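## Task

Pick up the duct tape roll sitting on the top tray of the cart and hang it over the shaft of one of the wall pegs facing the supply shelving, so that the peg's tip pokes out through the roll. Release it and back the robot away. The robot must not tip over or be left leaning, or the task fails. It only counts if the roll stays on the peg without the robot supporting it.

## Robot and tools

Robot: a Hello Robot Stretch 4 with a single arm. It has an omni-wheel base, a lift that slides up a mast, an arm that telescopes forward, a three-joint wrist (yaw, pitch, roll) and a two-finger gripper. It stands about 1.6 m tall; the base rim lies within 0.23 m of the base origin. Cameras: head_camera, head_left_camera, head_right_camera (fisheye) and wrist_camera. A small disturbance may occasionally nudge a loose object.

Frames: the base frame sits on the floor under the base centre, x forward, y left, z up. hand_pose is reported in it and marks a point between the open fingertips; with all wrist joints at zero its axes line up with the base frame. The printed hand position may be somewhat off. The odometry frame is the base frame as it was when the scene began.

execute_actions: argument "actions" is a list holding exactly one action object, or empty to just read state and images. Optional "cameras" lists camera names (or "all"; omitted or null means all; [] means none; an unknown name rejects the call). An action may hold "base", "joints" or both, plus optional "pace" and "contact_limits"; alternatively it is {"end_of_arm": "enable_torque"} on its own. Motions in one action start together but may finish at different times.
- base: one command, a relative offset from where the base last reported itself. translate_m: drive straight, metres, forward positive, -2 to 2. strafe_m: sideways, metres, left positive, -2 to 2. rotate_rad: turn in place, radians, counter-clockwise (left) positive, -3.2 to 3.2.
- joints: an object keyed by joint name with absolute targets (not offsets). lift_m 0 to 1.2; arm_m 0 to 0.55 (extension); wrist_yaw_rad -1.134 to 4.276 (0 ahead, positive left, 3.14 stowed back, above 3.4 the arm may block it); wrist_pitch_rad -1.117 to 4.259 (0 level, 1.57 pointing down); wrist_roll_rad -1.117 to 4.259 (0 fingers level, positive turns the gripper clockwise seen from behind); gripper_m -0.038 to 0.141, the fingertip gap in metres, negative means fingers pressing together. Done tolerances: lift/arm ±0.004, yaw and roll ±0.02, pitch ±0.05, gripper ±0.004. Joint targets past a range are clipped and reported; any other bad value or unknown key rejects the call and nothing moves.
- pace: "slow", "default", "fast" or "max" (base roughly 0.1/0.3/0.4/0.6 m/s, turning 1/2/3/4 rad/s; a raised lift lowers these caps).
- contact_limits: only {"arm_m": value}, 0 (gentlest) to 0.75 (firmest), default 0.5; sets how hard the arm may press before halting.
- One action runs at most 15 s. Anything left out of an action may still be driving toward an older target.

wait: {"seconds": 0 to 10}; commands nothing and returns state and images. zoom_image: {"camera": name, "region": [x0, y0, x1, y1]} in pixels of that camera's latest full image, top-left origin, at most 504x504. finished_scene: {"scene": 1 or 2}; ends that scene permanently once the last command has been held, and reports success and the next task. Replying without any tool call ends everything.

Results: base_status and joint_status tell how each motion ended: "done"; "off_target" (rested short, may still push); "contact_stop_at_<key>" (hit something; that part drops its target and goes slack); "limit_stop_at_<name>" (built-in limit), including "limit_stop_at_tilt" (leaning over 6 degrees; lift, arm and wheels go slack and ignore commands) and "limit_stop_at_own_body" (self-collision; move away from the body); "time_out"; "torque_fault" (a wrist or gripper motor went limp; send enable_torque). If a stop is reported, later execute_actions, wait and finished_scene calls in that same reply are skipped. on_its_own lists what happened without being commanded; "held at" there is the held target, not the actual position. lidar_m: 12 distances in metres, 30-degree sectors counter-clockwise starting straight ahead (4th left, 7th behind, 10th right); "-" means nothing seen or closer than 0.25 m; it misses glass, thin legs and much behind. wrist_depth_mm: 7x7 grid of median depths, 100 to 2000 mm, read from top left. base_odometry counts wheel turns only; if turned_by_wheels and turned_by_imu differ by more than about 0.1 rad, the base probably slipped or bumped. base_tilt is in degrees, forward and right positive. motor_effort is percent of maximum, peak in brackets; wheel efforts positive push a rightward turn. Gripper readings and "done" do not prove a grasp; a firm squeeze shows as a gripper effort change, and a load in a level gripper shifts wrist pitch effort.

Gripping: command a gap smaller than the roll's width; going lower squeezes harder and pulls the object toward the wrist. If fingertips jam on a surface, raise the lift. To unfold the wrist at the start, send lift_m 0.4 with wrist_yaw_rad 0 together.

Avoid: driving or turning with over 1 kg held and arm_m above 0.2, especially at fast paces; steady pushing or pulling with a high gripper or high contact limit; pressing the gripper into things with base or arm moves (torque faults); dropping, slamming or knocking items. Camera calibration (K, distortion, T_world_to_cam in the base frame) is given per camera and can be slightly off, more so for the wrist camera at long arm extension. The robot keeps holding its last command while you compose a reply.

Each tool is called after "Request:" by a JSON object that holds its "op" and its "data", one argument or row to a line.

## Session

Request:
{"op": "execute_actions", "data": {
  "actions": []
}}

Scene clock: 0.00 s.
base_odometry: x=+0.000 y=+0.000 heading=+0.000 (m, m, rad; odometry frame)
turned_by_wheels: +0.000 (rad since the last result)
turned_by_imu: +0.000 (rad since the last result)
base_tilt: forward=-0.8 right=-0.8 (deg)
lidar_m: 2.36 2.52 1.71 1.70 2.01 1.76 1.76 1.94 1.29 1.30 1.69 2.49
base_status: not commanded
joint_positions: lift_m=+0.155 arm_m=-0.002 wrist_yaw_rad=+3.077 wrist_pitch_rad=-0.007 wrist_roll_rad=+0.020 gripper_m=+0.057
joint_status: not commanded
motor_effort: lift_m=+21 arm_m=-1 wrist_yaw_rad=+1 wrist_pitch_rad=-9 wrist_roll_rad=+0 gripper_m=+1 wheel_0=+0 wheel_1=-1 wheel_2=+0 (%)
hand_pose: x=-0.1136 y=+0.1059 z=+0.3355 quat_wxyz=(+0.032, +0.004, +0.010, +0.999) (m; base frame)
wrist_depth_mm: - 141 - - - - - / 105 138 - - - - - / 112 143 248 - - - - / 142 215 - - - - - / 1863 1921 1708 1863 1808 1808 - / 1118 1098 960 1060 200 1182 1182 / 798 759 854 - 809 768 831
pictures: head_camera, head_left_camera, head_right_camera, wrist_camera
camera_calibration (this result's frames):
wrist_camera: T_world_to_cam=[[0.054658, 0.998499, -0.00336966, -0.100961], [0.0388631, -0.00549949, -0.999229, 0.380171], [-0.997749, 0.0544849, -0.0391053, 0.131455], [0, 0, 0, 1]] pos_world=[0.121902, 0.0957375, 0.384678]
Images, in order (width x height): head_camera 420x560, head_left_camera 420x672, head_right_camera 420x672, wrist_camera 616x392.

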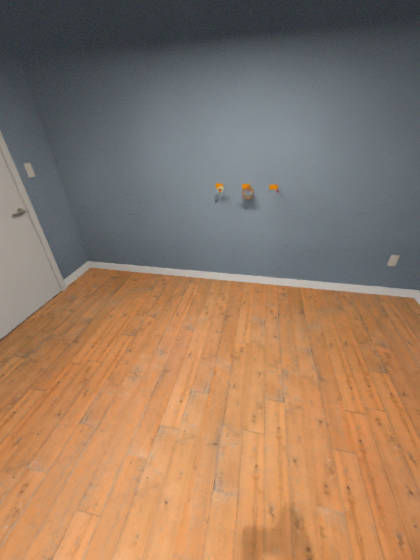

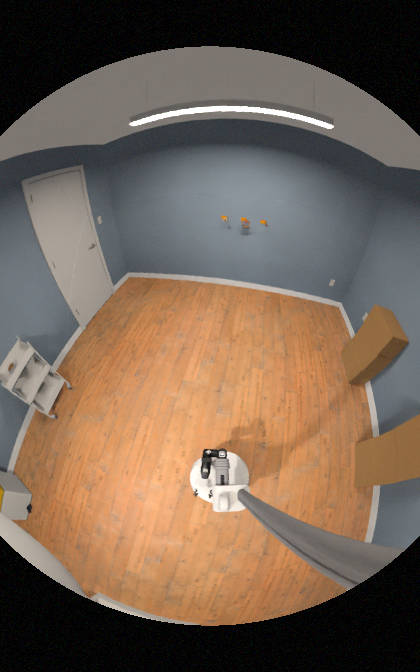

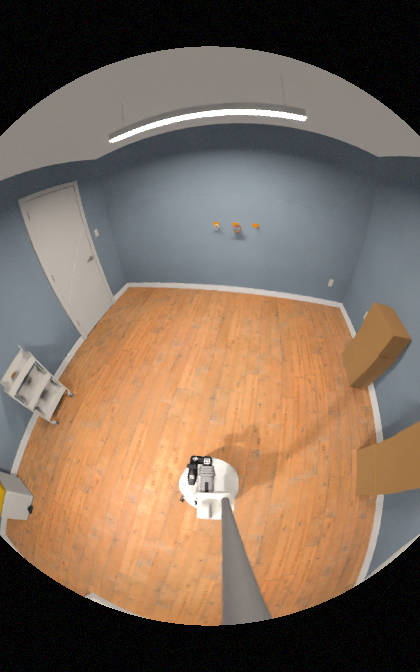

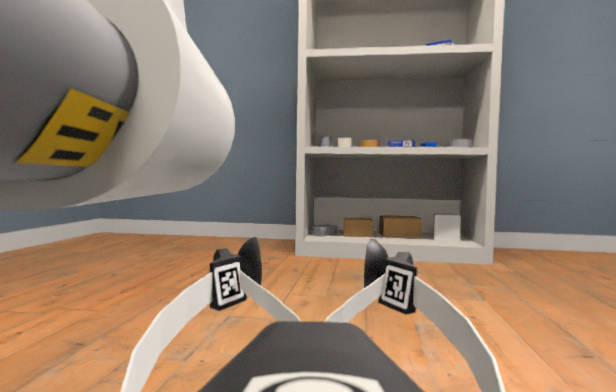

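Request:
{"op": "execute_actions", "data": {
  "actions": [
    {"base":{"rotate_rad":1.41},"joints":{"lift_m":1.05,"wrist_yaw_rad":0,"wrist_pitch_rad":1.57,"gripper_m":0.14},"pace":"fast"}
  ]
}}

Scene clock: 2.60 s.
base_odometry: x=+0.000 y=+0.000 heading=+1.410 (m, m, rad; odometry frame)
turned_by_wheels: +1.410 (rad since the last result)
turned_by_imu: +1.442 (rad since the last result)
base_tilt: forward=-0.9 right=-0.8 (deg)
lidar_m: 1.72 2.02 1.79 1.75 2.12 1.64 1.27 1.66 1.99 2.41 2.64 2.21
base_status: done
joint_positions: lift_m=+0.191 arm_m=-0.002 wrist_yaw_rad=+2.602 wrist_pitch_rad=+0.472 wrist_roll_rad=+0.020 gripper_m=+0.140
joint_status: lift_m limit_stop_at_own_body (moved +0.036 of +0.895); wrist_yaw_rad limit_stop_at_own_body (moved -0.475 of -3.077); wrist_pitch_rad limit_stop_at_own_body (moved +0.479 of +1.577); the others done
on_its_own: wrist_yaw_rad is held at +2.602, not at your +0.000, since a limit_stop_at_own_body; wrist_pitch_rad is held at +0.470, not at your +1.570, since a limit_stop_at_own_body; lift_m is slack since a limit_stop_at_own_body (your +1.050 is given up); arm_m is slack since a limit_stop_at_own_body
motor_effort: lift_m=+21(26) arm_m=+0(1) wrist_yaw_rad=+1(5) wrist_pitch_rad=-8(7) wrist_roll_rad=-1(1) gripper_m=+5(1) wheel_0=-3(10) wheel_1=-2(15) wheel_2=+0(13) (%)
hand_pose: x=-0.0069 y=+0.2071 z=+0.2382 quat_wxyz=(+0.261, -0.223, +0.072, +0.936) (m; base frame)
wrist_depth_mm: 1138 1499 1661 1808 - - 1921 / 1182 1464 1499 1499 1499 1499 1499 / 991 1008 1008 1025 1025 1042 1025 / 759 759 759 768 768 768 768 / 279 268 279 615 627 621 621 / 232 224 219 226 484 484 521 / 200 200 205 - 445 445 449
pictures: head_camera, head_left_camera, head_right_camera, wrist_camera
camera_calibration (this result's frames):
wrist_camera: T_world_to_cam=[[0.507754, 0.861469, -0.00757892, -0.175694], [0.423439, -0.257219, -0.868641, 0.303042], [-0.750257, 0.437847, -0.495383, 0.259633], [0, 0, 0, 1]] pos_world=[0.155681, 0.115624, 0.390521]
Images, in order (width x height): head_camera 420x560, head_left_camera 420x672, head_right_camera 420x672, wrist_camera 616x392.

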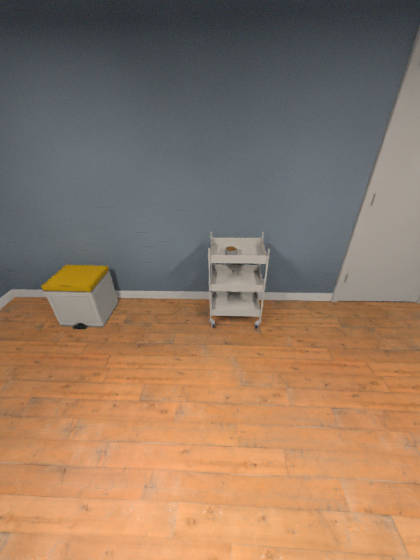

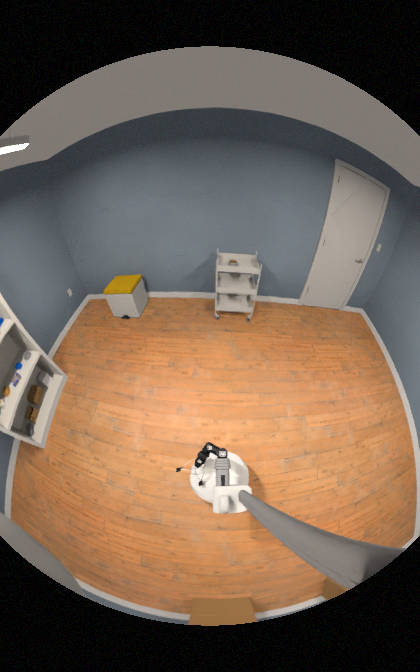

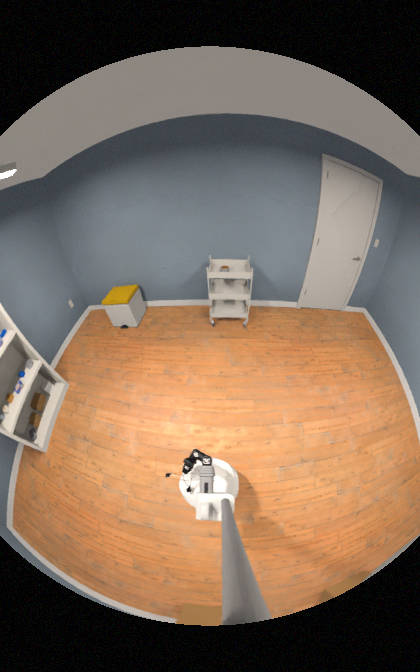

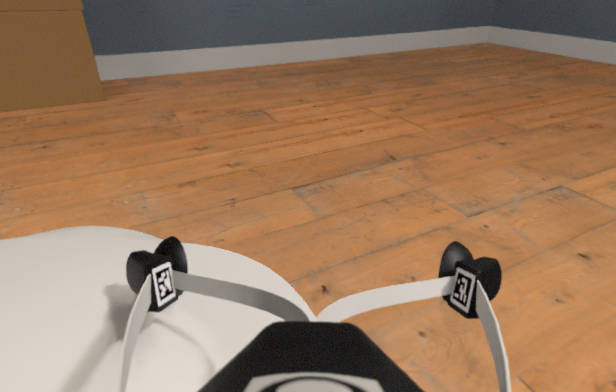

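Request:
{"op": "execute_actions", "data": {
  "actions": [
    {"joints":{"lift_m":0.5,"wrist_pitch_rad":0}}
  ],
  "cameras": []
}}

Request:
{"op": "execute_actions", "data": {
  "actions": [
    {"base":{"translate_m":1.1},"joints":{"lift_m":1.05,"wrist_yaw_rad":0,"wrist_pitch_rad":1.57,"arm_m":0.52},"pace":"fast"}
  ],
  "cameras": ["wrist_camera","head_camera"]
}}

Scene clock: 6.17 s.
base_odometry: x=+0.000 y=+0.000 heading=+1.410 (m, m, rad; odometry frame)
turned_by_wheels: +0.000 (rad since the last result)
turned_by_imu: +0.000 (rad since the last result)
base_tilt: forward=-0.9 right=-0.8 (deg)
lidar_m: 1.70 2.00 1.82 1.77 2.14 1.66 1.29 1.68 1.95 2.39 2.66 2.20
base_status: not commanded
joint_positions: lift_m=+0.500 arm_m=-0.002 wrist_yaw_rad=+2.602 wrist_pitch_rad=+0.002 wrist_roll_rad=+0.020 gripper_m=+0.140
joint_status: all done
on_its_own: wrist_yaw_rad is held at +2.602, not at your +0.000, since a limit_stop_at_own_body; arm_m is slack since a limit_stop_at_own_body
motor_effort: lift_m=+25(27) arm_m=+0(0) wrist_yaw_rad=+1(0) wrist_pitch_rad=-9(15) wrist_roll_rad=-1(0) gripper_m=-1(0) wheel_0=-3(3) wheel_1=-3(3) wheel_2=+0(0) (%)
hand_pose: x=-0.0339 y=+0.2233 z=+0.6772 quat_wxyz=(+0.267, +0.001, +0.010, +0.964) (m; base frame)
wrist_depth_mm: 1464 1576 1708 1921 - - - / 1464 1576 1756 1921 - - - / 1430 1618 1756 1983 - - - / 1205 1576 1756 - - - - / 1229 1308 1756 - - - - / 1229 1308 1756 167 1756 1808 1921 / 1229 1397 1537 - 1499 1464 1537
pictures: none
No camera images: the call's "cameras" was empty. Leave "cameras" out to get every camera's image.

Scene clock: 10.20 s.
base_odometry: x=+0.176 y=+1.086 heading=+1.410 (m, m, rad; odometry frame)
turned_by_wheels: +0.001 (rad since the last result)
turned_by_imu: -0.005 (rad since the last result)
base_tilt: forward=-0.9 right=-0.8 (deg)
lidar_m: 0.61 1.11 1.20 1.78 1.81 2.80 2.41 2.63 2.56 2.53 1.43 0.61
base_status: done
joint_positions: lift_m=+1.050 arm_m=+0.519 wrist_yaw_rad=+0.000 wrist_pitch_rad=+1.570 wrist_roll_rad=+0.020 gripper_m=+0.140
joint_status: all done
motor_effort: lift_m=+25(28) arm_m=+4(6) wrist_yaw_rad=-2(5) wrist_pitch_rad=-2(8) wrist_roll_rad=-1(1) gripper_m=+5(0) wheel_0=+5(11) wheel_1=+5(2) wheel_2=-2(16) (%)
hand_pose: x=+0.6904 y=-0.0874 z=+0.9394 quat_wxyz=(+0.707, +0.007, +0.707, -0.007) (m; base frame)
wrist_depth_mm: 917 878 778 492 488 488 484 / 1138 1138 1118 492 492 492 488 / 1160 1138 1160 496 496 492 492 / 1182 1160 1160 504 500 496 496 / 1182 1160 504 504 504 500 500 / 1182 1182 1182 167 1160 459 1160 / 1182 1182 1182 - 1182 1182 1160
pictures: head_camera, wrist_camera
camera_calibration (this result's frames):
wrist_camera: T_world_to_cam=[[-0.00308416, -0.999946, -0.00992979, -0.0785453], [-0.998951, 0.00262718, 0.0457095, 0.686977], [-0.045681, 0.0100603, -0.998905, 1.20825], [0, 0, 0, 1]] pos_world=[0.741208, -0.0925013, 1.17475]
Images, in order (width x height): head_camera 420x560, wrist_camera 616x392.

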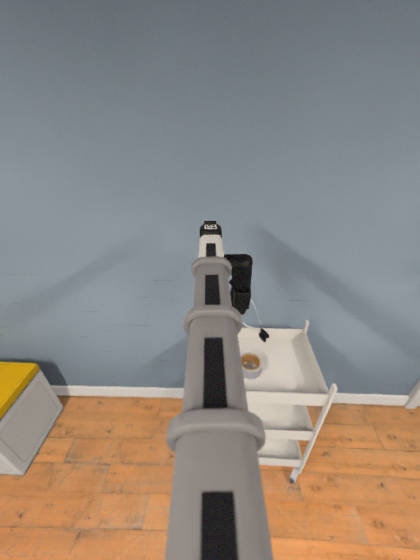

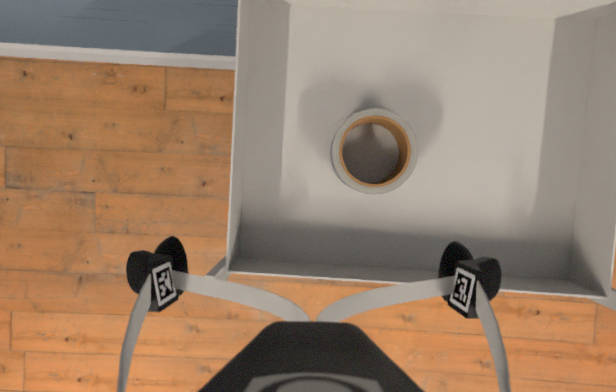

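Request:
{"op": "execute_actions", "data": {
  "actions": [
    {"base":{"strafe_m":-0.074}}
  ],
  "cameras": []
}}

Request:
{"op": "execute_actions", "data": {
  "actions": [
    {"base":{"translate_m":0.068},"joints":{"arm_m":0.535,"lift_m":0.87}}
  ],
  "cameras": ["wrist_camera"]
}}

Scene clock: 12.17 s.
base_odometry: x=+0.249 y=+1.074 heading=+1.410 (m, m, rad; odometry frame)
turned_by_wheels: +0.000 (rad since the last result)
turned_by_imu: +0.000 (rad since the last result)
base_tilt: forward=-0.9 right=-0.7 (deg)
lidar_m: 0.59 1.10 1.23 1.86 1.89 2.78 2.39 2.65 2.45 2.47 1.42 0.60
base_status: done
joint_positions: lift_m=+1.050 arm_m=+0.519 wrist_yaw_rad=+0.000 wrist_pitch_rad=+1.570 wrist_roll_rad=+0.020 gripper_m=+0.140
joint_status: not commanded
motor_effort: lift_m=+25(25) arm_m=+4(4) wrist_yaw_rad=-1(0) wrist_pitch_rad=-2(2) wrist_roll_rad=+0(1) gripper_m=+1(2) wheel_0=+4(14) wheel_1=-3(15) wheel_2=+0(2) (%)
hand_pose: x=+0.6905 y=-0.0874 z=+0.9394 quat_wxyz=(+0.707, +0.007, +0.707, -0.007) (m; base frame)
wrist_depth_mm: 891 854 492 492 488 484 647 / 1138 1118 496 496 492 492 931 / 1160 1160 496 496 496 492 1118 / 1160 1160 504 504 500 500 1138 / 1160 1160 504 504 500 500 1138 / 1160 1182 1182 167 1182 473 1160 / 1205 1182 1182 - 1160 1182 1182
pictures: none
No camera images: the call's "cameras" was empty. Leave "cameras" out to get every camera's image.

Scene clock: 14.00 s.
base_odometry: x=+0.260 y=+1.141 heading=+1.411 (m, m, rad; odometry frame)
turned_by_wheels: +0.001 (rad since the last result)
turned_by_imu: +0.000 (rad since the last result)
base_tilt: forward=-0.9 right=-0.7 (deg)
lidar_m: 0.53 1.03 1.24 1.85 1.89 2.86 2.48 2.71 2.45 2.46 1.32 0.55
base_status: done
joint_positions: lift_m=+0.870 arm_m=+0.534 wrist_yaw_rad=+0.000 wrist_pitch_rad=+1.570 wrist_roll_rad=+0.020 gripper_m=+0.140
joint_status: all done
motor_effort: lift_m=+17(24) arm_m=+4(7) wrist_yaw_rad=+0(0) wrist_pitch_rad=-3(3) wrist_roll_rad=-1(1) gripper_m=-3(1) wheel_0=+4(9) wheel_1=+5(12) wheel_2=-2(11) (%)
hand_pose: x=+0.7054 y=-0.0874 z=+0.7601 quat_wxyz=(+0.707, +0.007, +0.707, -0.007) (m; base frame)
wrist_depth_mm: 609 309 317 314 314 306 298 / 946 319 320 319 317 315 315 / 991 322 322 322 320 320 319 / 991 325 324 324 322 322 320 / 991 307 327 327 324 324 324 / 1008 314 330 167 327 327 327 / 1008 332 332 - 330 330 329
pictures: wrist_camera
camera_calibration (this result's frames):
wrist_camera: T_world_to_cam=[[-0.00332563, -0.999945, -0.00992927, -0.0801102], [-0.998944, 0.00286688, 0.0458635, 0.709972], [-0.0458325, 0.0100713, -0.998898, 1.0299], [0, 0, 0, 1]] pos_world=[0.756158, -0.0925136, 0.995404]
Images, in order (width x height): wrist_camera 616x392.

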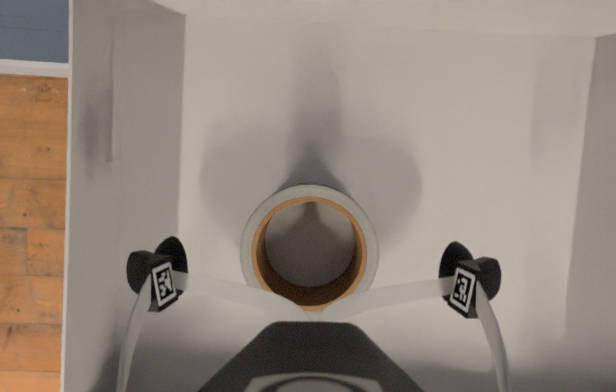

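Request:
{"op": "execute_actions", "data": {
  "actions": [
    {"joints":{"lift_m":0.812,"gripper_m":0.12},"pace":"slow"}
  ],
  "cameras": ["wrist_camera"]
}}

Request:
{"op": "execute_actions", "data": {
  "actions": [
    {"joints":{"gripper_m":0.045}}
  ],
  "cameras": ["wrist_camera"]
}}

Request:
{"op": "execute_actions", "data": {
  "actions": [
    {"joints":{"lift_m":1.0}}
  ],
  "cameras": ["wrist_camera"]
}}

Scene clock: 16.50 s.
base_odometry: x=+0.260 y=+1.141 heading=+1.411 (m, m, rad; odometry frame)
turned_by_wheels: +0.000 (rad since the last result)
turned_by_imu: +0.000 (rad since the last result)
base_tilt: forward=-0.8 right=-0.6 (deg)
lidar_m: 0.54 1.04 1.20 1.85 1.89 2.86 2.49 2.70 2.45 2.49 1.31 0.56
base_status: not commanded
joint_positions: lift_m=+0.812 arm_m=+0.534 wrist_yaw_rad=+0.000 wrist_pitch_rad=+1.570 wrist_roll_rad=+0.020 gripper_m=+0.120
joint_status: all done
motor_effort: lift_m=+17(18) arm_m=+4(4) wrist_yaw_rad=+0(0) wrist_pitch_rad=-3(3) wrist_roll_rad=+0(1) gripper_m=-4(4) wheel_0=+4(4) wheel_1=+5(5) wheel_2=-3(3) (%)
hand_pose: x=+0.7054 y=-0.0874 z=+0.7021 quat_wxyz=(+0.707, +0.007, +0.707, -0.007) (m; base frame)
wrist_depth_mm: 226 260 260 259 259 257 257 / 229 263 263 262 260 259 259 / 232 266 265 264 263 262 262 / 235 268 267 265 264 264 264 / 237 271 268 268 266 266 266 / 241 272 224 236 222 268 268 / 245 274 274 - 272 271 271
pictures: wrist_camera
camera_calibration (this result's frames):
wrist_camera: T_world_to_cam=[[-0.00332555, -0.999945, -0.00992927, -0.080686], [-0.998944, 0.0028668, 0.0458635, 0.712632], [-0.0458325, 0.0100713, -0.998898, 0.971975], [0, 0, 0, 1]] pos_world=[0.756159, -0.0925136, 0.93742]
Images, in order (width x height): wrist_camera 616x392.

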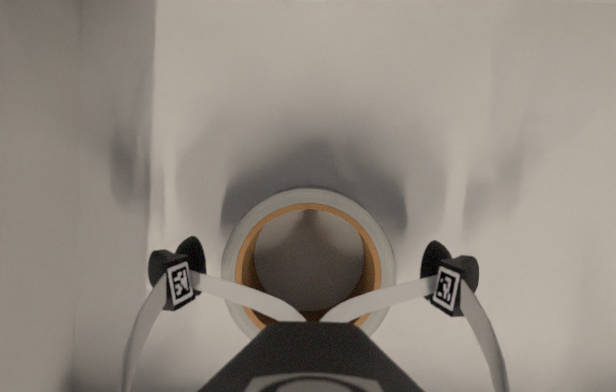

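Scene clock: 18.13 s.
base_odometry: x=+0.260 y=+1.141 heading=+1.411 (m, m, rad; odometry frame)
turned_by_wheels: +0.000 (rad since the last result)
turned_by_imu: +0.000 (rad since the last result)
base_tilt: forward=-0.8 right=-0.7 (deg)
lidar_m: 0.53 1.03 1.22 1.86 1.88 2.87 2.49 2.70 2.46 2.49 1.30 0.56
base_status: not commanded
joint_positions: lift_m=+0.812 arm_m=+0.534 wrist_yaw_rad=+0.000 wrist_pitch_rad=+1.570 wrist_roll_rad=+0.020 gripper_m=+0.046
joint_status: all done
motor_effort: lift_m=+17(17) arm_m=+4(4) wrist_yaw_rad=+0(0) wrist_pitch_rad=-2(2) wrist_roll_rad=+0(1) gripper_m=-24(24) wheel_0=+4(4) wheel_1=+6(6) wheel_2=-3(2) (%)
hand_pose: x=+0.7054 y=-0.0874 z=+0.7020 quat_wxyz=(+0.707, +0.007, +0.707, -0.007) (m; base frame)
wrist_depth_mm: 227 260 259 259 258 257 256 / 229 263 262 262 260 258 259 / 230 265 264 263 263 262 262 / 234 268 266 265 265 264 264 / 237 271 212 268 216 266 265 / 241 182 212 268 211 181 268 / 244 274 273 - 272 271 270
pictures: wrist_camera
camera_calibration (this result's frames):
wrist_camera: T_world_to_cam=[[-0.00332564, -0.999945, -0.00992939, -0.0806863], [-0.998945, 0.00286726, 0.0458262, 0.712674], [-0.0457953, 0.0100713, -0.9989, 0.971903], [0, 0, 0, 1]] pos_world=[0.756162, -0.0925136, 0.937373]
Images, in order (width x height): wrist_camera 616x392.

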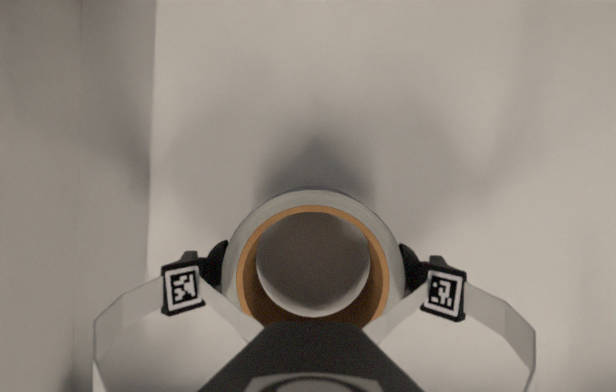

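Scene clock: 20.00 s.
base_odometry: x=+0.260 y=+1.141 heading=+1.411 (m, m, rad; odometry frame)
turned_by_wheels: +0.000 (rad since the last result)
turned_by_imu: +0.000 (rad since the last result)
base_tilt: forward=-0.9 right=-0.8 (deg)
lidar_m: 0.55 1.02 1.24 1.85 1.90 2.85 2.47 2.69 2.48 2.47 1.35 0.57
base_status: not commanded
joint_positions: lift_m=+1.000 arm_m=+0.534 wrist_yaw_rad=+0.000 wrist_pitch_rad=+1.570 wrist_roll_rad=+0.020 gripper_m=+0.046
joint_status: all done
motor_effort: lift_m=+26(28) arm_m=+4(4) wrist_yaw_rad=+0(0) wrist_pitch_rad=-3(3) wrist_roll_rad=+0(0) gripper_m=-25(25) wheel_0=+4(4) wheel_1=+6(5) wheel_2=-2(3) (%)
hand_pose: x=+0.7054 y=-0.0874 z=+0.8893 quat_wxyz=(+0.707, +0.007, +0.707, -0.007) (m; base frame)
wrist_depth_mm: 654 544 530 539 525 549 539 / 1078 931 449 445 442 442 413 / 1118 1098 452 449 445 445 445 / 1118 1118 455 449 449 449 442 / 1118 1118 212 455 216 452 452 / 1138 182 212 459 211 182 452 / 1138 427 433 - 459 436 1118
pictures: wrist_camera
camera_calibration (this result's frames):
wrist_camera: T_world_to_cam=[[-0.00332505, -0.999945, -0.00992942, -0.078827], [-0.998946, 0.00286675, 0.0458187, 0.704102], [-0.0457878, 0.0100713, -0.9989, 1.15898], [0, 0, 0, 1]] pos_world=[0.756165, -0.0925136, 1.12466]
Images, in order (width x height): wrist_camera 616x392.

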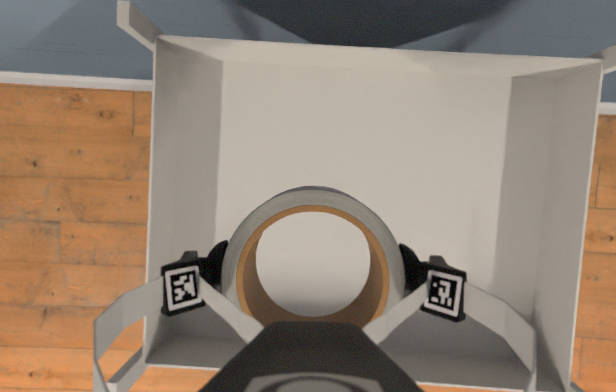

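Request:
{"op": "execute_actions", "data": {
  "actions": [
    {"joints":{"arm_m":0.05,"wrist_pitch_rad":0,"lift_m":1.05}}
  ],
  "cameras": []
}}

Request:
{"op": "execute_actions", "data": {
  "actions": [
    {"base":{"rotate_rad":-1.545},"joints":{"lift_m":0.92}}
  ],
  "cameras": []
}}

Request:
{"op": "execute_actions", "data": {
  "actions": [
    {"base":{"strafe_m":-1.28}}
  ],
  "cameras": []
}}

Request:
{"op": "execute_actions", "data": {
  "actions": [
    {"base":{"translate_m":1.25}}
  ],
  "cameras": ["wrist_camera","head_camera"]
}}

Scene clock: 24.70 s.
base_odometry: x=+0.260 y=+1.141 heading=+1.411 (m, m, rad; odometry frame)
turned_by_wheels: +0.000 (rad since the last result)
turned_by_imu: +0.001 (rad since the last result)
base_tilt: forward=-0.9 right=-0.7 (deg)
lidar_m: 0.51 1.01 1.23 1.85 1.87 2.86 2.48 2.68 2.49 2.48 1.33 0.54
base_status: not commanded
joint_positions: lift_m=+1.050 arm_m=+0.051 wrist_yaw_rad=+0.000 wrist_pitch_rad=+0.004 wrist_roll_rad=+0.020 gripper_m=+0.045
joint_status: all done
motor_effort: lift_m=+26(28) arm_m=-4(9) wrist_yaw_rad=+1(1) wrist_pitch_rad=-15(20) wrist_roll_rad=-1(0) gripper_m=-22(23) wheel_0=+4(4) wheel_1=+5(5) wheel_2=-3(2) (%)
hand_pose: x=+0.5102 y=-0.0874 z=+1.2266 quat_wxyz=(+1.000, +0.010, +0.002, +0.000) (m; base frame)
wrist_depth_mm: 691 683 676 668 661 654 647 / 699 691 683 668 668 654 661 / 699 691 691 683 676 661 661 / 707 707 699 683 676 668 668 / 715 707 212 699 248 676 661 / 732 182 212 699 211 181 676 / 732 723 715 - 699 691 683
pictures: none
No camera images: the call's "cameras" was empty. Leave "cameras" out to get every camera's image.

Scene clock: 27.03 s.
base_odometry: x=+0.260 y=+1.141 heading=-0.133 (m, m, rad; odometry frame)
turned_by_wheels: -1.544 (rad since the last result)
turned_by_imu: -1.579 (rad since the last result)
base_tilt: forward=-0.7 right=-0.8 (deg)
lidar_m: 2.48 1.31 0.56 0.53 1.05 1.21 1.84 1.93 2.87 2.48 2.70 2.50
base_status: done
joint_positions: lift_m=+0.920 arm_m=+0.051 wrist_yaw_rad=+0.000 wrist_pitch_rad=+0.004 wrist_roll_rad=+0.020 gripper_m=+0.045
joint_status: all done
motor_effort: lift_m=+18(24) arm_m=-5(4) wrist_yaw_rad=+1(1) wrist_pitch_rad=-15(14) wrist_roll_rad=+0(1) gripper_m=-21(21) wheel_0=+4(8) wheel_1=+4(9) wheel_2=+4(8) (%)
hand_pose: x=+0.5102 y=-0.0874 z=+1.0972 quat_wxyz=(+1.000, +0.010, +0.002, +0.000) (m; base frame)
wrist_depth_mm: 1366 - - - - - - / 1366 - - - - - - / 1366 - - - - - - / 1366 - - - - - - / 1397 - 211 - 248 - - / 1397 182 211 - 211 181 - / 1397 - - - - - -
pictures: none
No camera images: the call's "cameras" was empty. Leave "cameras" out to get every camera's image.

Scene clock: 32.63 s.
base_odometry: x=+0.090 y=-0.128 heading=-0.133 (m, m, rad; odometry frame)
turned_by_wheels: +0.000 (rad since the last result)
turned_by_imu: -0.002 (rad since the last result)
base_tilt: forward=-0.8 right=-0.7 (deg)
lidar_m: 2.28 2.55 2.33 1.80 2.17 1.95 1.87 2.02 1.55 1.17 1.55 1.83
base_status: done
joint_positions: lift_m=+0.920 arm_m=+0.051 wrist_yaw_rad=+0.000 wrist_pitch_rad=+0.004 wrist_roll_rad=+0.020 gripper_m=+0.045
joint_status: not commanded
motor_effort: lift_m=+18(18) arm_m=-4(4) wrist_yaw_rad=-1(1) wrist_pitch_rad=-16(15) wrist_roll_rad=+0(1) gripper_m=-21(24) wheel_0=+2(12) wheel_1=-3(10) wheel_2=+0(4) (%)
hand_pose: x=+0.5102 y=-0.0874 z=+1.0972 quat_wxyz=(+1.000, +0.010, +0.002, +0.000) (m; base frame)
wrist_depth_mm: - - - - - - 1921 / - - - - - - 1921 / - - - - - - - / - - - - - - - / - - 211 - 217 - - / - 182 211 - 210 181 - / - - - - - - -
pictures: none
No camera images: the call's "cameras" was empty. Leave "cameras" out to get every camera's image.

Scene clock: 38.30 s.
base_odometry: x=+1.328 y=-0.293 heading=-0.133 (m, m, rad; odometry frame)
turned_by_wheels: +0.001 (rad since the last result)
turned_by_imu: -0.006 (rad since the last result)
base_tilt: forward=-0.9 right=-0.8 (deg)
lidar_m: 0.98 1.05 1.73 2.13 2.01 3.02 3.35 1.73 1.33 1.26 1.52 1.19
base_status: done
joint_positions: lift_m=+0.920 arm_m=+0.051 wrist_yaw_rad=+0.000 wrist_pitch_rad=+0.004 wrist_roll_rad=+0.020 gripper_m=+0.045
joint_status: not commanded
motor_effort: lift_m=+18(19) arm_m=-4(4) wrist_yaw_rad=+1(1) wrist_pitch_rad=-15(15) wrist_roll_rad=+0(0) gripper_m=-22(24) wheel_0=+4(10) wheel_1=+4(6) wheel_2=-1(13) (%)
hand_pose: x=+0.5102 y=-0.0874 z=+1.0972 quat_wxyz=(+1.000, +0.010, +0.002, +0.000) (m; base frame)
wrist_depth_mm: 866 854 842 831 831 809 798 / 878 866 854 842 820 820 809 / 891 866 866 842 842 831 820 / 891 891 866 842 842 842 820 / 904 891 212 866 248 842 831 / 904 182 211 866 210 181 842 / 917 904 891 - 866 866 842
pictures: head_camera, wrist_camera
camera_calibration (this result's frames):
wrist_camera: T_world_to_cam=[[0.00996111, -0.999945, -0.003413, -0.0913259], [-0.0508685, 0.00290202, -0.998701, 1.16192], [0.998656, 0.0101218, -0.0508368, -0.215359], [0, 0, 0, 1]] pos_world=[0.275085, -0.0925129, 1.14915]
Images, in order (width x height): head_camera 420x560, wrist_camera 616x392.

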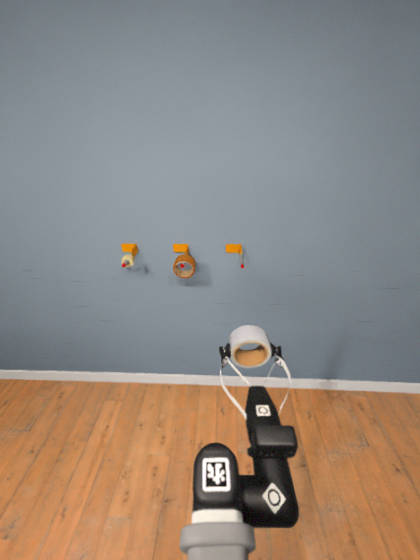

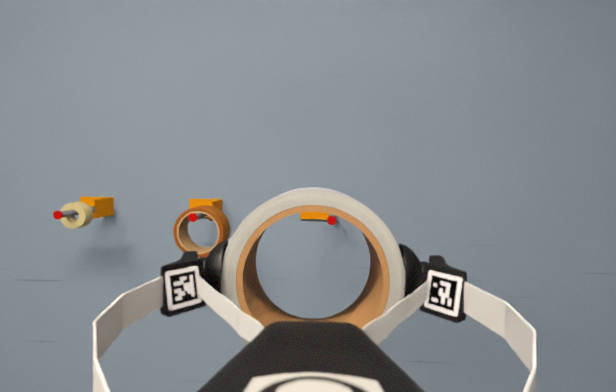

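Request:
{"op": "execute_actions", "data": {
  "actions": [
    {"base":{"rotate_rad":-0.07},"joints":{"lift_m":0.9}}
  ],
  "cameras": []
}}

Request:
{"op": "execute_actions", "data": {
  "actions": [
    {"base":{"strafe_m":0.027},"joints":{"arm_m":0.3}}
  ],
  "cameras": ["wrist_camera"]
}}

Scene clock: 40.43 s.
base_odometry: x=+1.328 y=-0.293 heading=-0.202 (m, m, rad; odometry frame)
turned_by_wheels: -0.069 (rad since the last result)
turned_by_imu: -0.070 (rad since the last result)
base_tilt: forward=-0.9 right=-0.7 (deg)
lidar_m: 0.98 1.09 1.60 2.14 2.04 3.03 3.22 1.85 1.63 1.27 1.65 1.19
base_status: done
joint_positions: lift_m=+0.900 arm_m=+0.051 wrist_yaw_rad=+0.000 wrist_pitch_rad=+0.004 wrist_roll_rad=+0.020 gripper_m=+0.045
joint_status: all done
motor_effort: lift_m=+17(18) arm_m=-4(4) wrist_yaw_rad=+0(3) wrist_pitch_rad=-14(16) wrist_roll_rad=+1(1) gripper_m=-25(23) wheel_0=+5(7) wheel_1=+4(8) wheel_2=+4(8) (%)
hand_pose: x=+0.5101 y=-0.0875 z=+1.0773 quat_wxyz=(+1.000, +0.010, +0.002, +0.000) (m; base frame)
wrist_depth_mm: 831 842 842 842 831 842 842 / 831 842 842 842 842 866 854 / 854 842 842 842 854 854 854 / 854 854 866 854 854 866 866 / 866 854 211 866 248 866 866 / 866 182 212 866 210 181 891 / 878 878 878 - 878 891 904
pictures: none
No camera images: the call's "cameras" was empty. Leave "cameras" out to get every camera's image.

Scene clock: 42.30 s.
base_odometry: x=+1.334 y=-0.267 heading=-0.202 (m, m, rad; odometry frame)
turned_by_wheels: +0.000 (rad since the last result)
turned_by_imu: +0.000 (rad since the last result)
base_tilt: forward=-0.8 right=-0.8 (deg)
lidar_m: 0.99 1.06 1.63 2.12 2.02 2.99 3.69 1.87 1.68 1.30 1.64 1.20
base_status: done
joint_positions: lift_m=+0.900 arm_m=+0.299 wrist_yaw_rad=+0.000 wrist_pitch_rad=+0.004 wrist_roll_rad=+0.020 gripper_m=+0.045
joint_status: all done
motor_effort: lift_m=+17(17) arm_m=+4(3) wrist_yaw_rad=+0(2) wrist_pitch_rad=-14(14) wrist_roll_rad=+0(1) gripper_m=-19(27) wheel_0=-3(12) wheel_1=+3(12) wheel_2=+0(2) (%)
hand_pose: x=+0.7586 y=-0.0874 z=+1.0773 quat_wxyz=(+1.000, +0.010, +0.002, +0.000) (m; base frame)
wrist_depth_mm: 591 597 597 597 603 603 603 / 597 603 603 603 603 603 609 / 603 609 603 609 615 609 615 / 609 609 615 615 615 621 621 / 615 615 212 621 247 621 627 / 621 182 212 621 210 181 634 / 627 634 634 - 634 640 640
pictures: wrist_camera
camera_calibration (this result's frames):
wrist_camera: T_world_to_cam=[[0.0100318, -0.999944, -0.00341156, -0.0939034], [-0.0507429, 0.00289827, -0.998708, 1.15462], [0.998661, 0.010192, -0.050711, -0.464618], [0, 0, 0, 1]] pos_world=[0.523527, -0.0925091, 1.12924]
Images, in order (width x height): wrist_camera 616x392.

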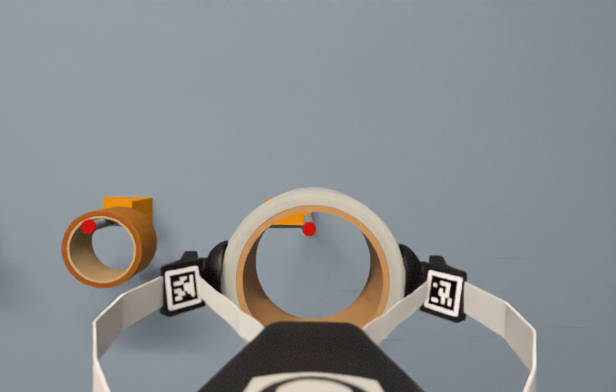

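Request:
{"op": "execute_actions", "data": {
  "actions": [
    {"joints":{"arm_m":0.5,"lift_m":0.885}}
  ],
  "cameras": ["wrist_camera"]
}}

Scene clock: 44.73 s.
base_odometry: x=+1.334 y=-0.267 heading=-0.202 (m, m, rad; odometry frame)
turned_by_wheels: +0.000 (rad since the last result)
turned_by_imu: +0.000 (rad since the last result)
base_tilt: forward=-0.8 right=-0.8 (deg)
lidar_m: 0.98 1.07 1.63 2.11 1.99 2.96 3.69 1.90 1.66 1.29 1.66 1.19
base_status: not commanded
joint_positions: lift_m=+0.885 arm_m=+0.499 wrist_yaw_rad=+0.000 wrist_pitch_rad=+0.004 wrist_roll_rad=+0.020 gripper_m=+0.045
joint_status: all done
motor_effort: lift_m=+18(16) arm_m=+4(8) wrist_yaw_rad=+0(1) wrist_pitch_rad=-15(15) wrist_roll_rad=-1(1) gripper_m=-23(25) wheel_0=-3(3) wheel_1=+3(3) wheel_2=+0(0) (%)
hand_pose: x=+0.9586 y=-0.0874 z=+1.0623 quat_wxyz=(+1.000, +0.010, +0.002, +0.000) (m; base frame)
wrist_depth_mm: 404 404 404 407 407 407 407 / 407 407 410 410 410 413 413 / 413 410 413 413 415 413 418 / 413 415 415 413 418 418 421 / 307 418 212 421 248 424 424 / 421 182 211 424 210 182 430 / 427 427 430 - 433 433 436
pictures: wrist_camera
camera_calibration (this result's frames):
wrist_camera: T_world_to_cam=[[0.0100474, -0.999944, -0.00341174, -0.0959712], [-0.0507679, 0.0028974, -0.998706, 1.1498], [0.99866, 0.0102077, -0.0507359, -0.665084], [0, 0, 0, 1]] pos_world=[0.72353, -0.0925083, 1.11424]
Images, in order (width x height): wrist_camera 616x392.

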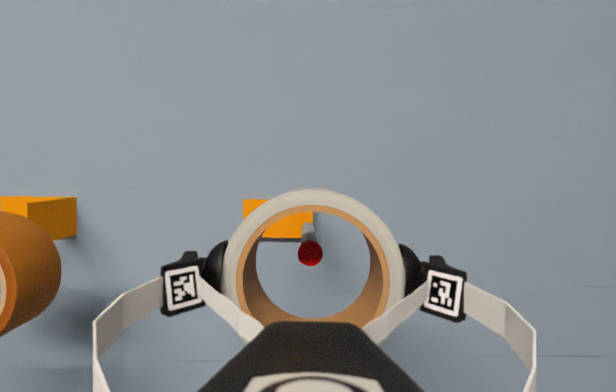

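Centred. Advance 0.10.

Request:
{"op": "execute_actions", "data": {
  "actions": [
    {"base":{"translate_m":0.055},"joints":{"arm_m":0.545,"lift_m":0.875},"pace":"slow"}
  ],
  "cameras": ["wrist_camera"]
}}

Scene clock: 47.03 s.
base_odometry: x=+1.387 y=-0.278 heading=-0.201 (m, m, rad; odometry frame)
turned_by_wheels: +0.000 (rad since the last result)
turned_by_imu: +0.001 (rad since the last result)
base_tilt: forward=-0.9 right=-0.8 (deg)
lidar_m: 0.92 0.99 1.55 2.12 2.04 3.03 3.76 1.91 1.38 1.28 1.55 1.13
base_status: done
joint_positions: lift_m=+0.875 arm_m=+0.544 wrist_yaw_rad=+0.000 wrist_pitch_rad=+0.004 wrist_roll_rad=+0.020 gripper_m=+0.045
joint_status: all done
motor_effort: lift_m=+17(18) arm_m=+4(2) wrist_yaw_rad=+0(0) wrist_pitch_rad=-14(14) wrist_roll_rad=-1(1) gripper_m=-27(22) wheel_0=+4(9) wheel_1=+7(6) wheel_2=-5(7) (%)
hand_pose: x=+1.0036 y=-0.0874 z=+1.0524 quat_wxyz=(+1.000, +0.010, +0.002, +0.000) (m; base frame)
wrist_depth_mm: 306 307 309 309 310 310 312 / 310 310 310 312 314 314 314 / 314 315 314 315 315 317 317 / 317 317 317 312 320 320 320 / 319 320 213 322 248 322 324 / 322 182 211 247 211 181 327 / 327 325 325 - 329 329 330
pictures: wrist_camera
camera_calibration (this result's frames):
wrist_camera: T_world_to_cam=[[0.00992882, -0.999945, -0.00341008, -0.0963741], [-0.0505847, 0.00290362, -0.998716, 1.14199], [0.99867, 0.0100886, -0.0505531, -0.710708], [0, 0, 0, 1]] pos_world=[0.768487, -0.0925147, 1.10426]
Images, in order (width x height): wrist_camera 616x392.

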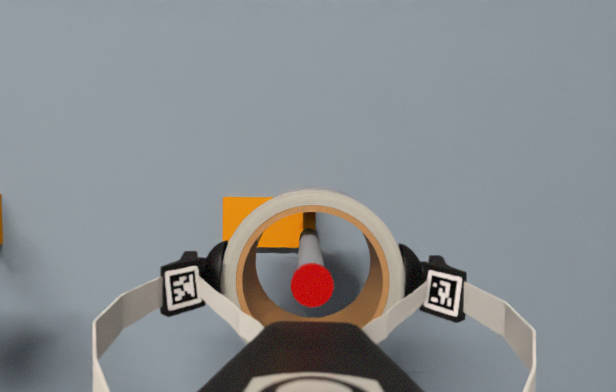

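Request:
{"op": "execute_actions", "data": {
  "actions": [
    {"joints":{"lift_m":0.855},"pace":"slow"}
  ],
  "cameras": ["wrist_camera"]
}}

Request:
{"op": "execute_actions", "data": {
  "actions": [
    {"joints":{"gripper_m":0.14}}
  ],
  "cameras": ["wrist_camera"]
}}

Request:
{"op": "execute_actions", "data": {
  "actions": [
    {"base":{"translate_m":-0.3},"joints":{"arm_m":0.1}}
  ],
  "cameras": ["head_camera"]
}}

Request:
{"op": "zoom_image", "data": {
  "camera": "head_camera",
  "region": [100, 200, 300, 280]
}}

Scene clock: 48.90 s.
base_odometry: x=+1.387 y=-0.278 heading=-0.201 (m, m, rad; odometry frame)
turned_by_wheels: +0.000 (rad since the last result)
turned_by_imu: +0.000 (rad since the last result)
base_tilt: forward=-0.9 right=-0.7 (deg)
lidar_m: 0.96 0.99 1.55 2.12 2.04 3.04 3.79 1.85 1.35 1.30 1.60 1.14
base_status: not commanded
joint_positions: lift_m=+0.856 arm_m=+0.544 wrist_yaw_rad=-0.001 wrist_pitch_rad=-0.004 wrist_roll_rad=+0.020 gripper_m=+0.045
joint_status: all done
motor_effort: lift_m=+14(17) arm_m=+5(5) wrist_yaw_rad=+2(2) wrist_pitch_rad=+10(9) wrist_roll_rad=+0(1) gripper_m=-22(24) wheel_0=+5(5) wheel_1=+6(7) wheel_2=-5(5) (%)
hand_pose: x=+1.0036 y=-0.0876 z=+1.0350 quat_wxyz=(+1.000, +0.010, -0.002, +0.000) (m; base frame)
wrist_depth_mm: 309 310 312 312 312 312 314 / 312 312 314 315 315 317 317 / 314 314 315 315 317 319 319 / 317 317 317 204 320 320 322 / 320 320 216 320 216 324 325 / 322 179 214 248 212 180 327 / 325 325 325 - 327 329 329
pictures: wrist_camera
camera_calibration (this result's frames):
wrist_camera: T_world_to_cam=[[0.00934038, -0.999951, -0.00332903, -0.0961047], [-0.0423194, 0.0029309, -0.9991, 1.11676], [0.99906, 0.00947286, -0.04229, -0.720556], [0, 0, 0, 1]] pos_world=[0.768037, -0.0925474, 1.08496]
Images, in order (width x height): wrist_camera 616x392.

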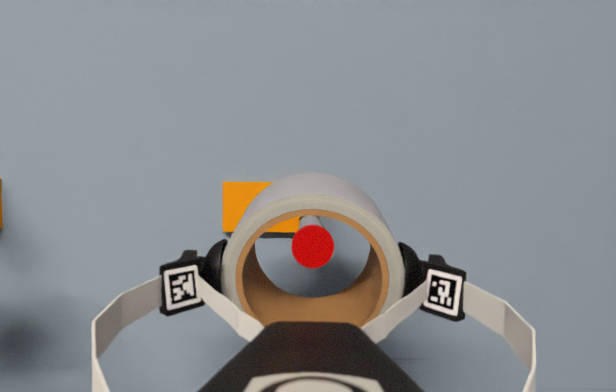

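Scene clock: 50.87 s.
base_odometry: x=+1.387 y=-0.278 heading=-0.201 (m, m, rad; odometry frame)
turned_by_wheels: +0.000 (rad since the last result)
turned_by_imu: +0.000 (rad since the last result)
base_tilt: forward=-0.7 right=-0.8 (deg)
lidar_m: 0.93 0.99 1.49 2.11 2.04 3.00 3.74 1.88 1.37 1.29 1.60 1.13
base_status: not commanded
joint_positions: lift_m=+0.855 arm_m=+0.544 wrist_yaw_rad=+0.000 wrist_pitch_rad=+0.002 wrist_roll_rad=+0.020 gripper_m=+0.140
joint_status: all done
motor_effort: lift_m=+16(16) arm_m=+4(5) wrist_yaw_rad=+1(3) wrist_pitch_rad=-8(12) wrist_roll_rad=+0(1) gripper_m=-5(23) wheel_0=+5(5) wheel_1=+6(7) wheel_2=-5(5) (%)
hand_pose: x=+1.0036 y=-0.0875 z=+1.0330 quat_wxyz=(+1.000, +0.010, +0.001, +0.000) (m; base frame)
wrist_depth_mm: 307 309 310 309 310 310 312 / 312 310 312 312 315 315 315 / 314 315 315 315 317 319 319 / 315 317 317 193 320 320 322 / 319 319 229 322 322 322 324 / 322 322 200 167 191 325 327 / 325 327 327 - 329 329 329
pictures: wrist_camera
camera_calibration (this result's frames):
wrist_camera: T_world_to_cam=[[0.00970462, -0.999947, -0.00338954, -0.0963032], [-0.0484963, 0.00291505, -0.998819, 1.12071], [0.998776, 0.00985754, -0.0484655, -0.71398], [0, 0, 0, 1]] pos_world=[0.768391, -0.092527, 1.08446]
Images, in order (width x height): wrist_camera 616x392.

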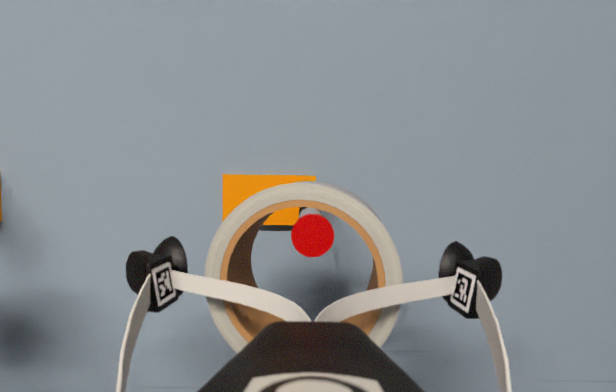

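Scene clock: 53.33 s.
base_odometry: x=+1.094 y=-0.218 heading=-0.202 (m, m, rad; odometry frame)
turned_by_wheels: -0.001 (rad since the last result)
turned_by_imu: +0.002 (rad since the last result)
base_tilt: forward=-0.9 right=-0.7 (deg)
lidar_m: 1.26 1.29 1.99 2.11 1.89 2.78 2.94 2.33 1.53 1.30 1.34 1.44
base_status: done
joint_positions: lift_m=+0.855 arm_m=+0.101 wrist_yaw_rad=+0.000 wrist_pitch_rad=+0.002 wrist_roll_rad=+0.020 gripper_m=+0.140
joint_status: all done
motor_effort: lift_m=+17(17) arm_m=-4(5) wrist_yaw_rad=+2(1) wrist_pitch_rad=-10(9) wrist_roll_rad=-1(0) gripper_m=-2(2) wheel_0=-4(9) wheel_1=-5(3) wheel_2=+2(13) (%)
hand_pose: x=+0.5601 y=-0.0875 z=+1.0329 quat_wxyz=(+1.000, +0.010, +0.001, +0.000) (m; base frame)
wrist_depth_mm: 1025 1025 1025 1025 1025 1025 1042 / 1025 1025 1025 1042 1042 1025 1025 / 1042 1042 1042 1042 1042 1042 1060 / 1042 1042 1042 1042 1078 1060 1060 / 1060 1060 1060 1060 1060 1060 1060 / 1060 1078 1078 167 1078 1078 1078 / 1078 1060 1078 - 1078 1098 1078
pictures: head_camera
Images, in order (width x height): head_camera 420x560.

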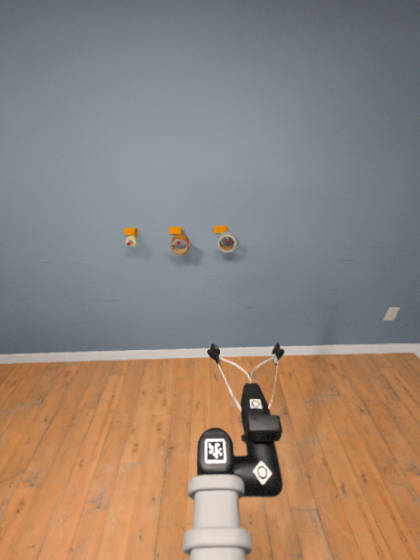

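Region (100, 200, 300, 280) of head_camera's 420x560 image, scaled by 2.520, with more detail than that image has; it fills the top 202 rows of this view, and the rest is white.

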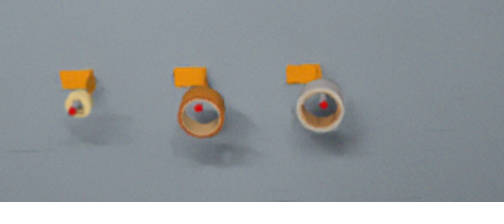

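Request:
{"op": "finished_scene", "data": {
  "scene": 2
}}

The scene is finished: the task was done.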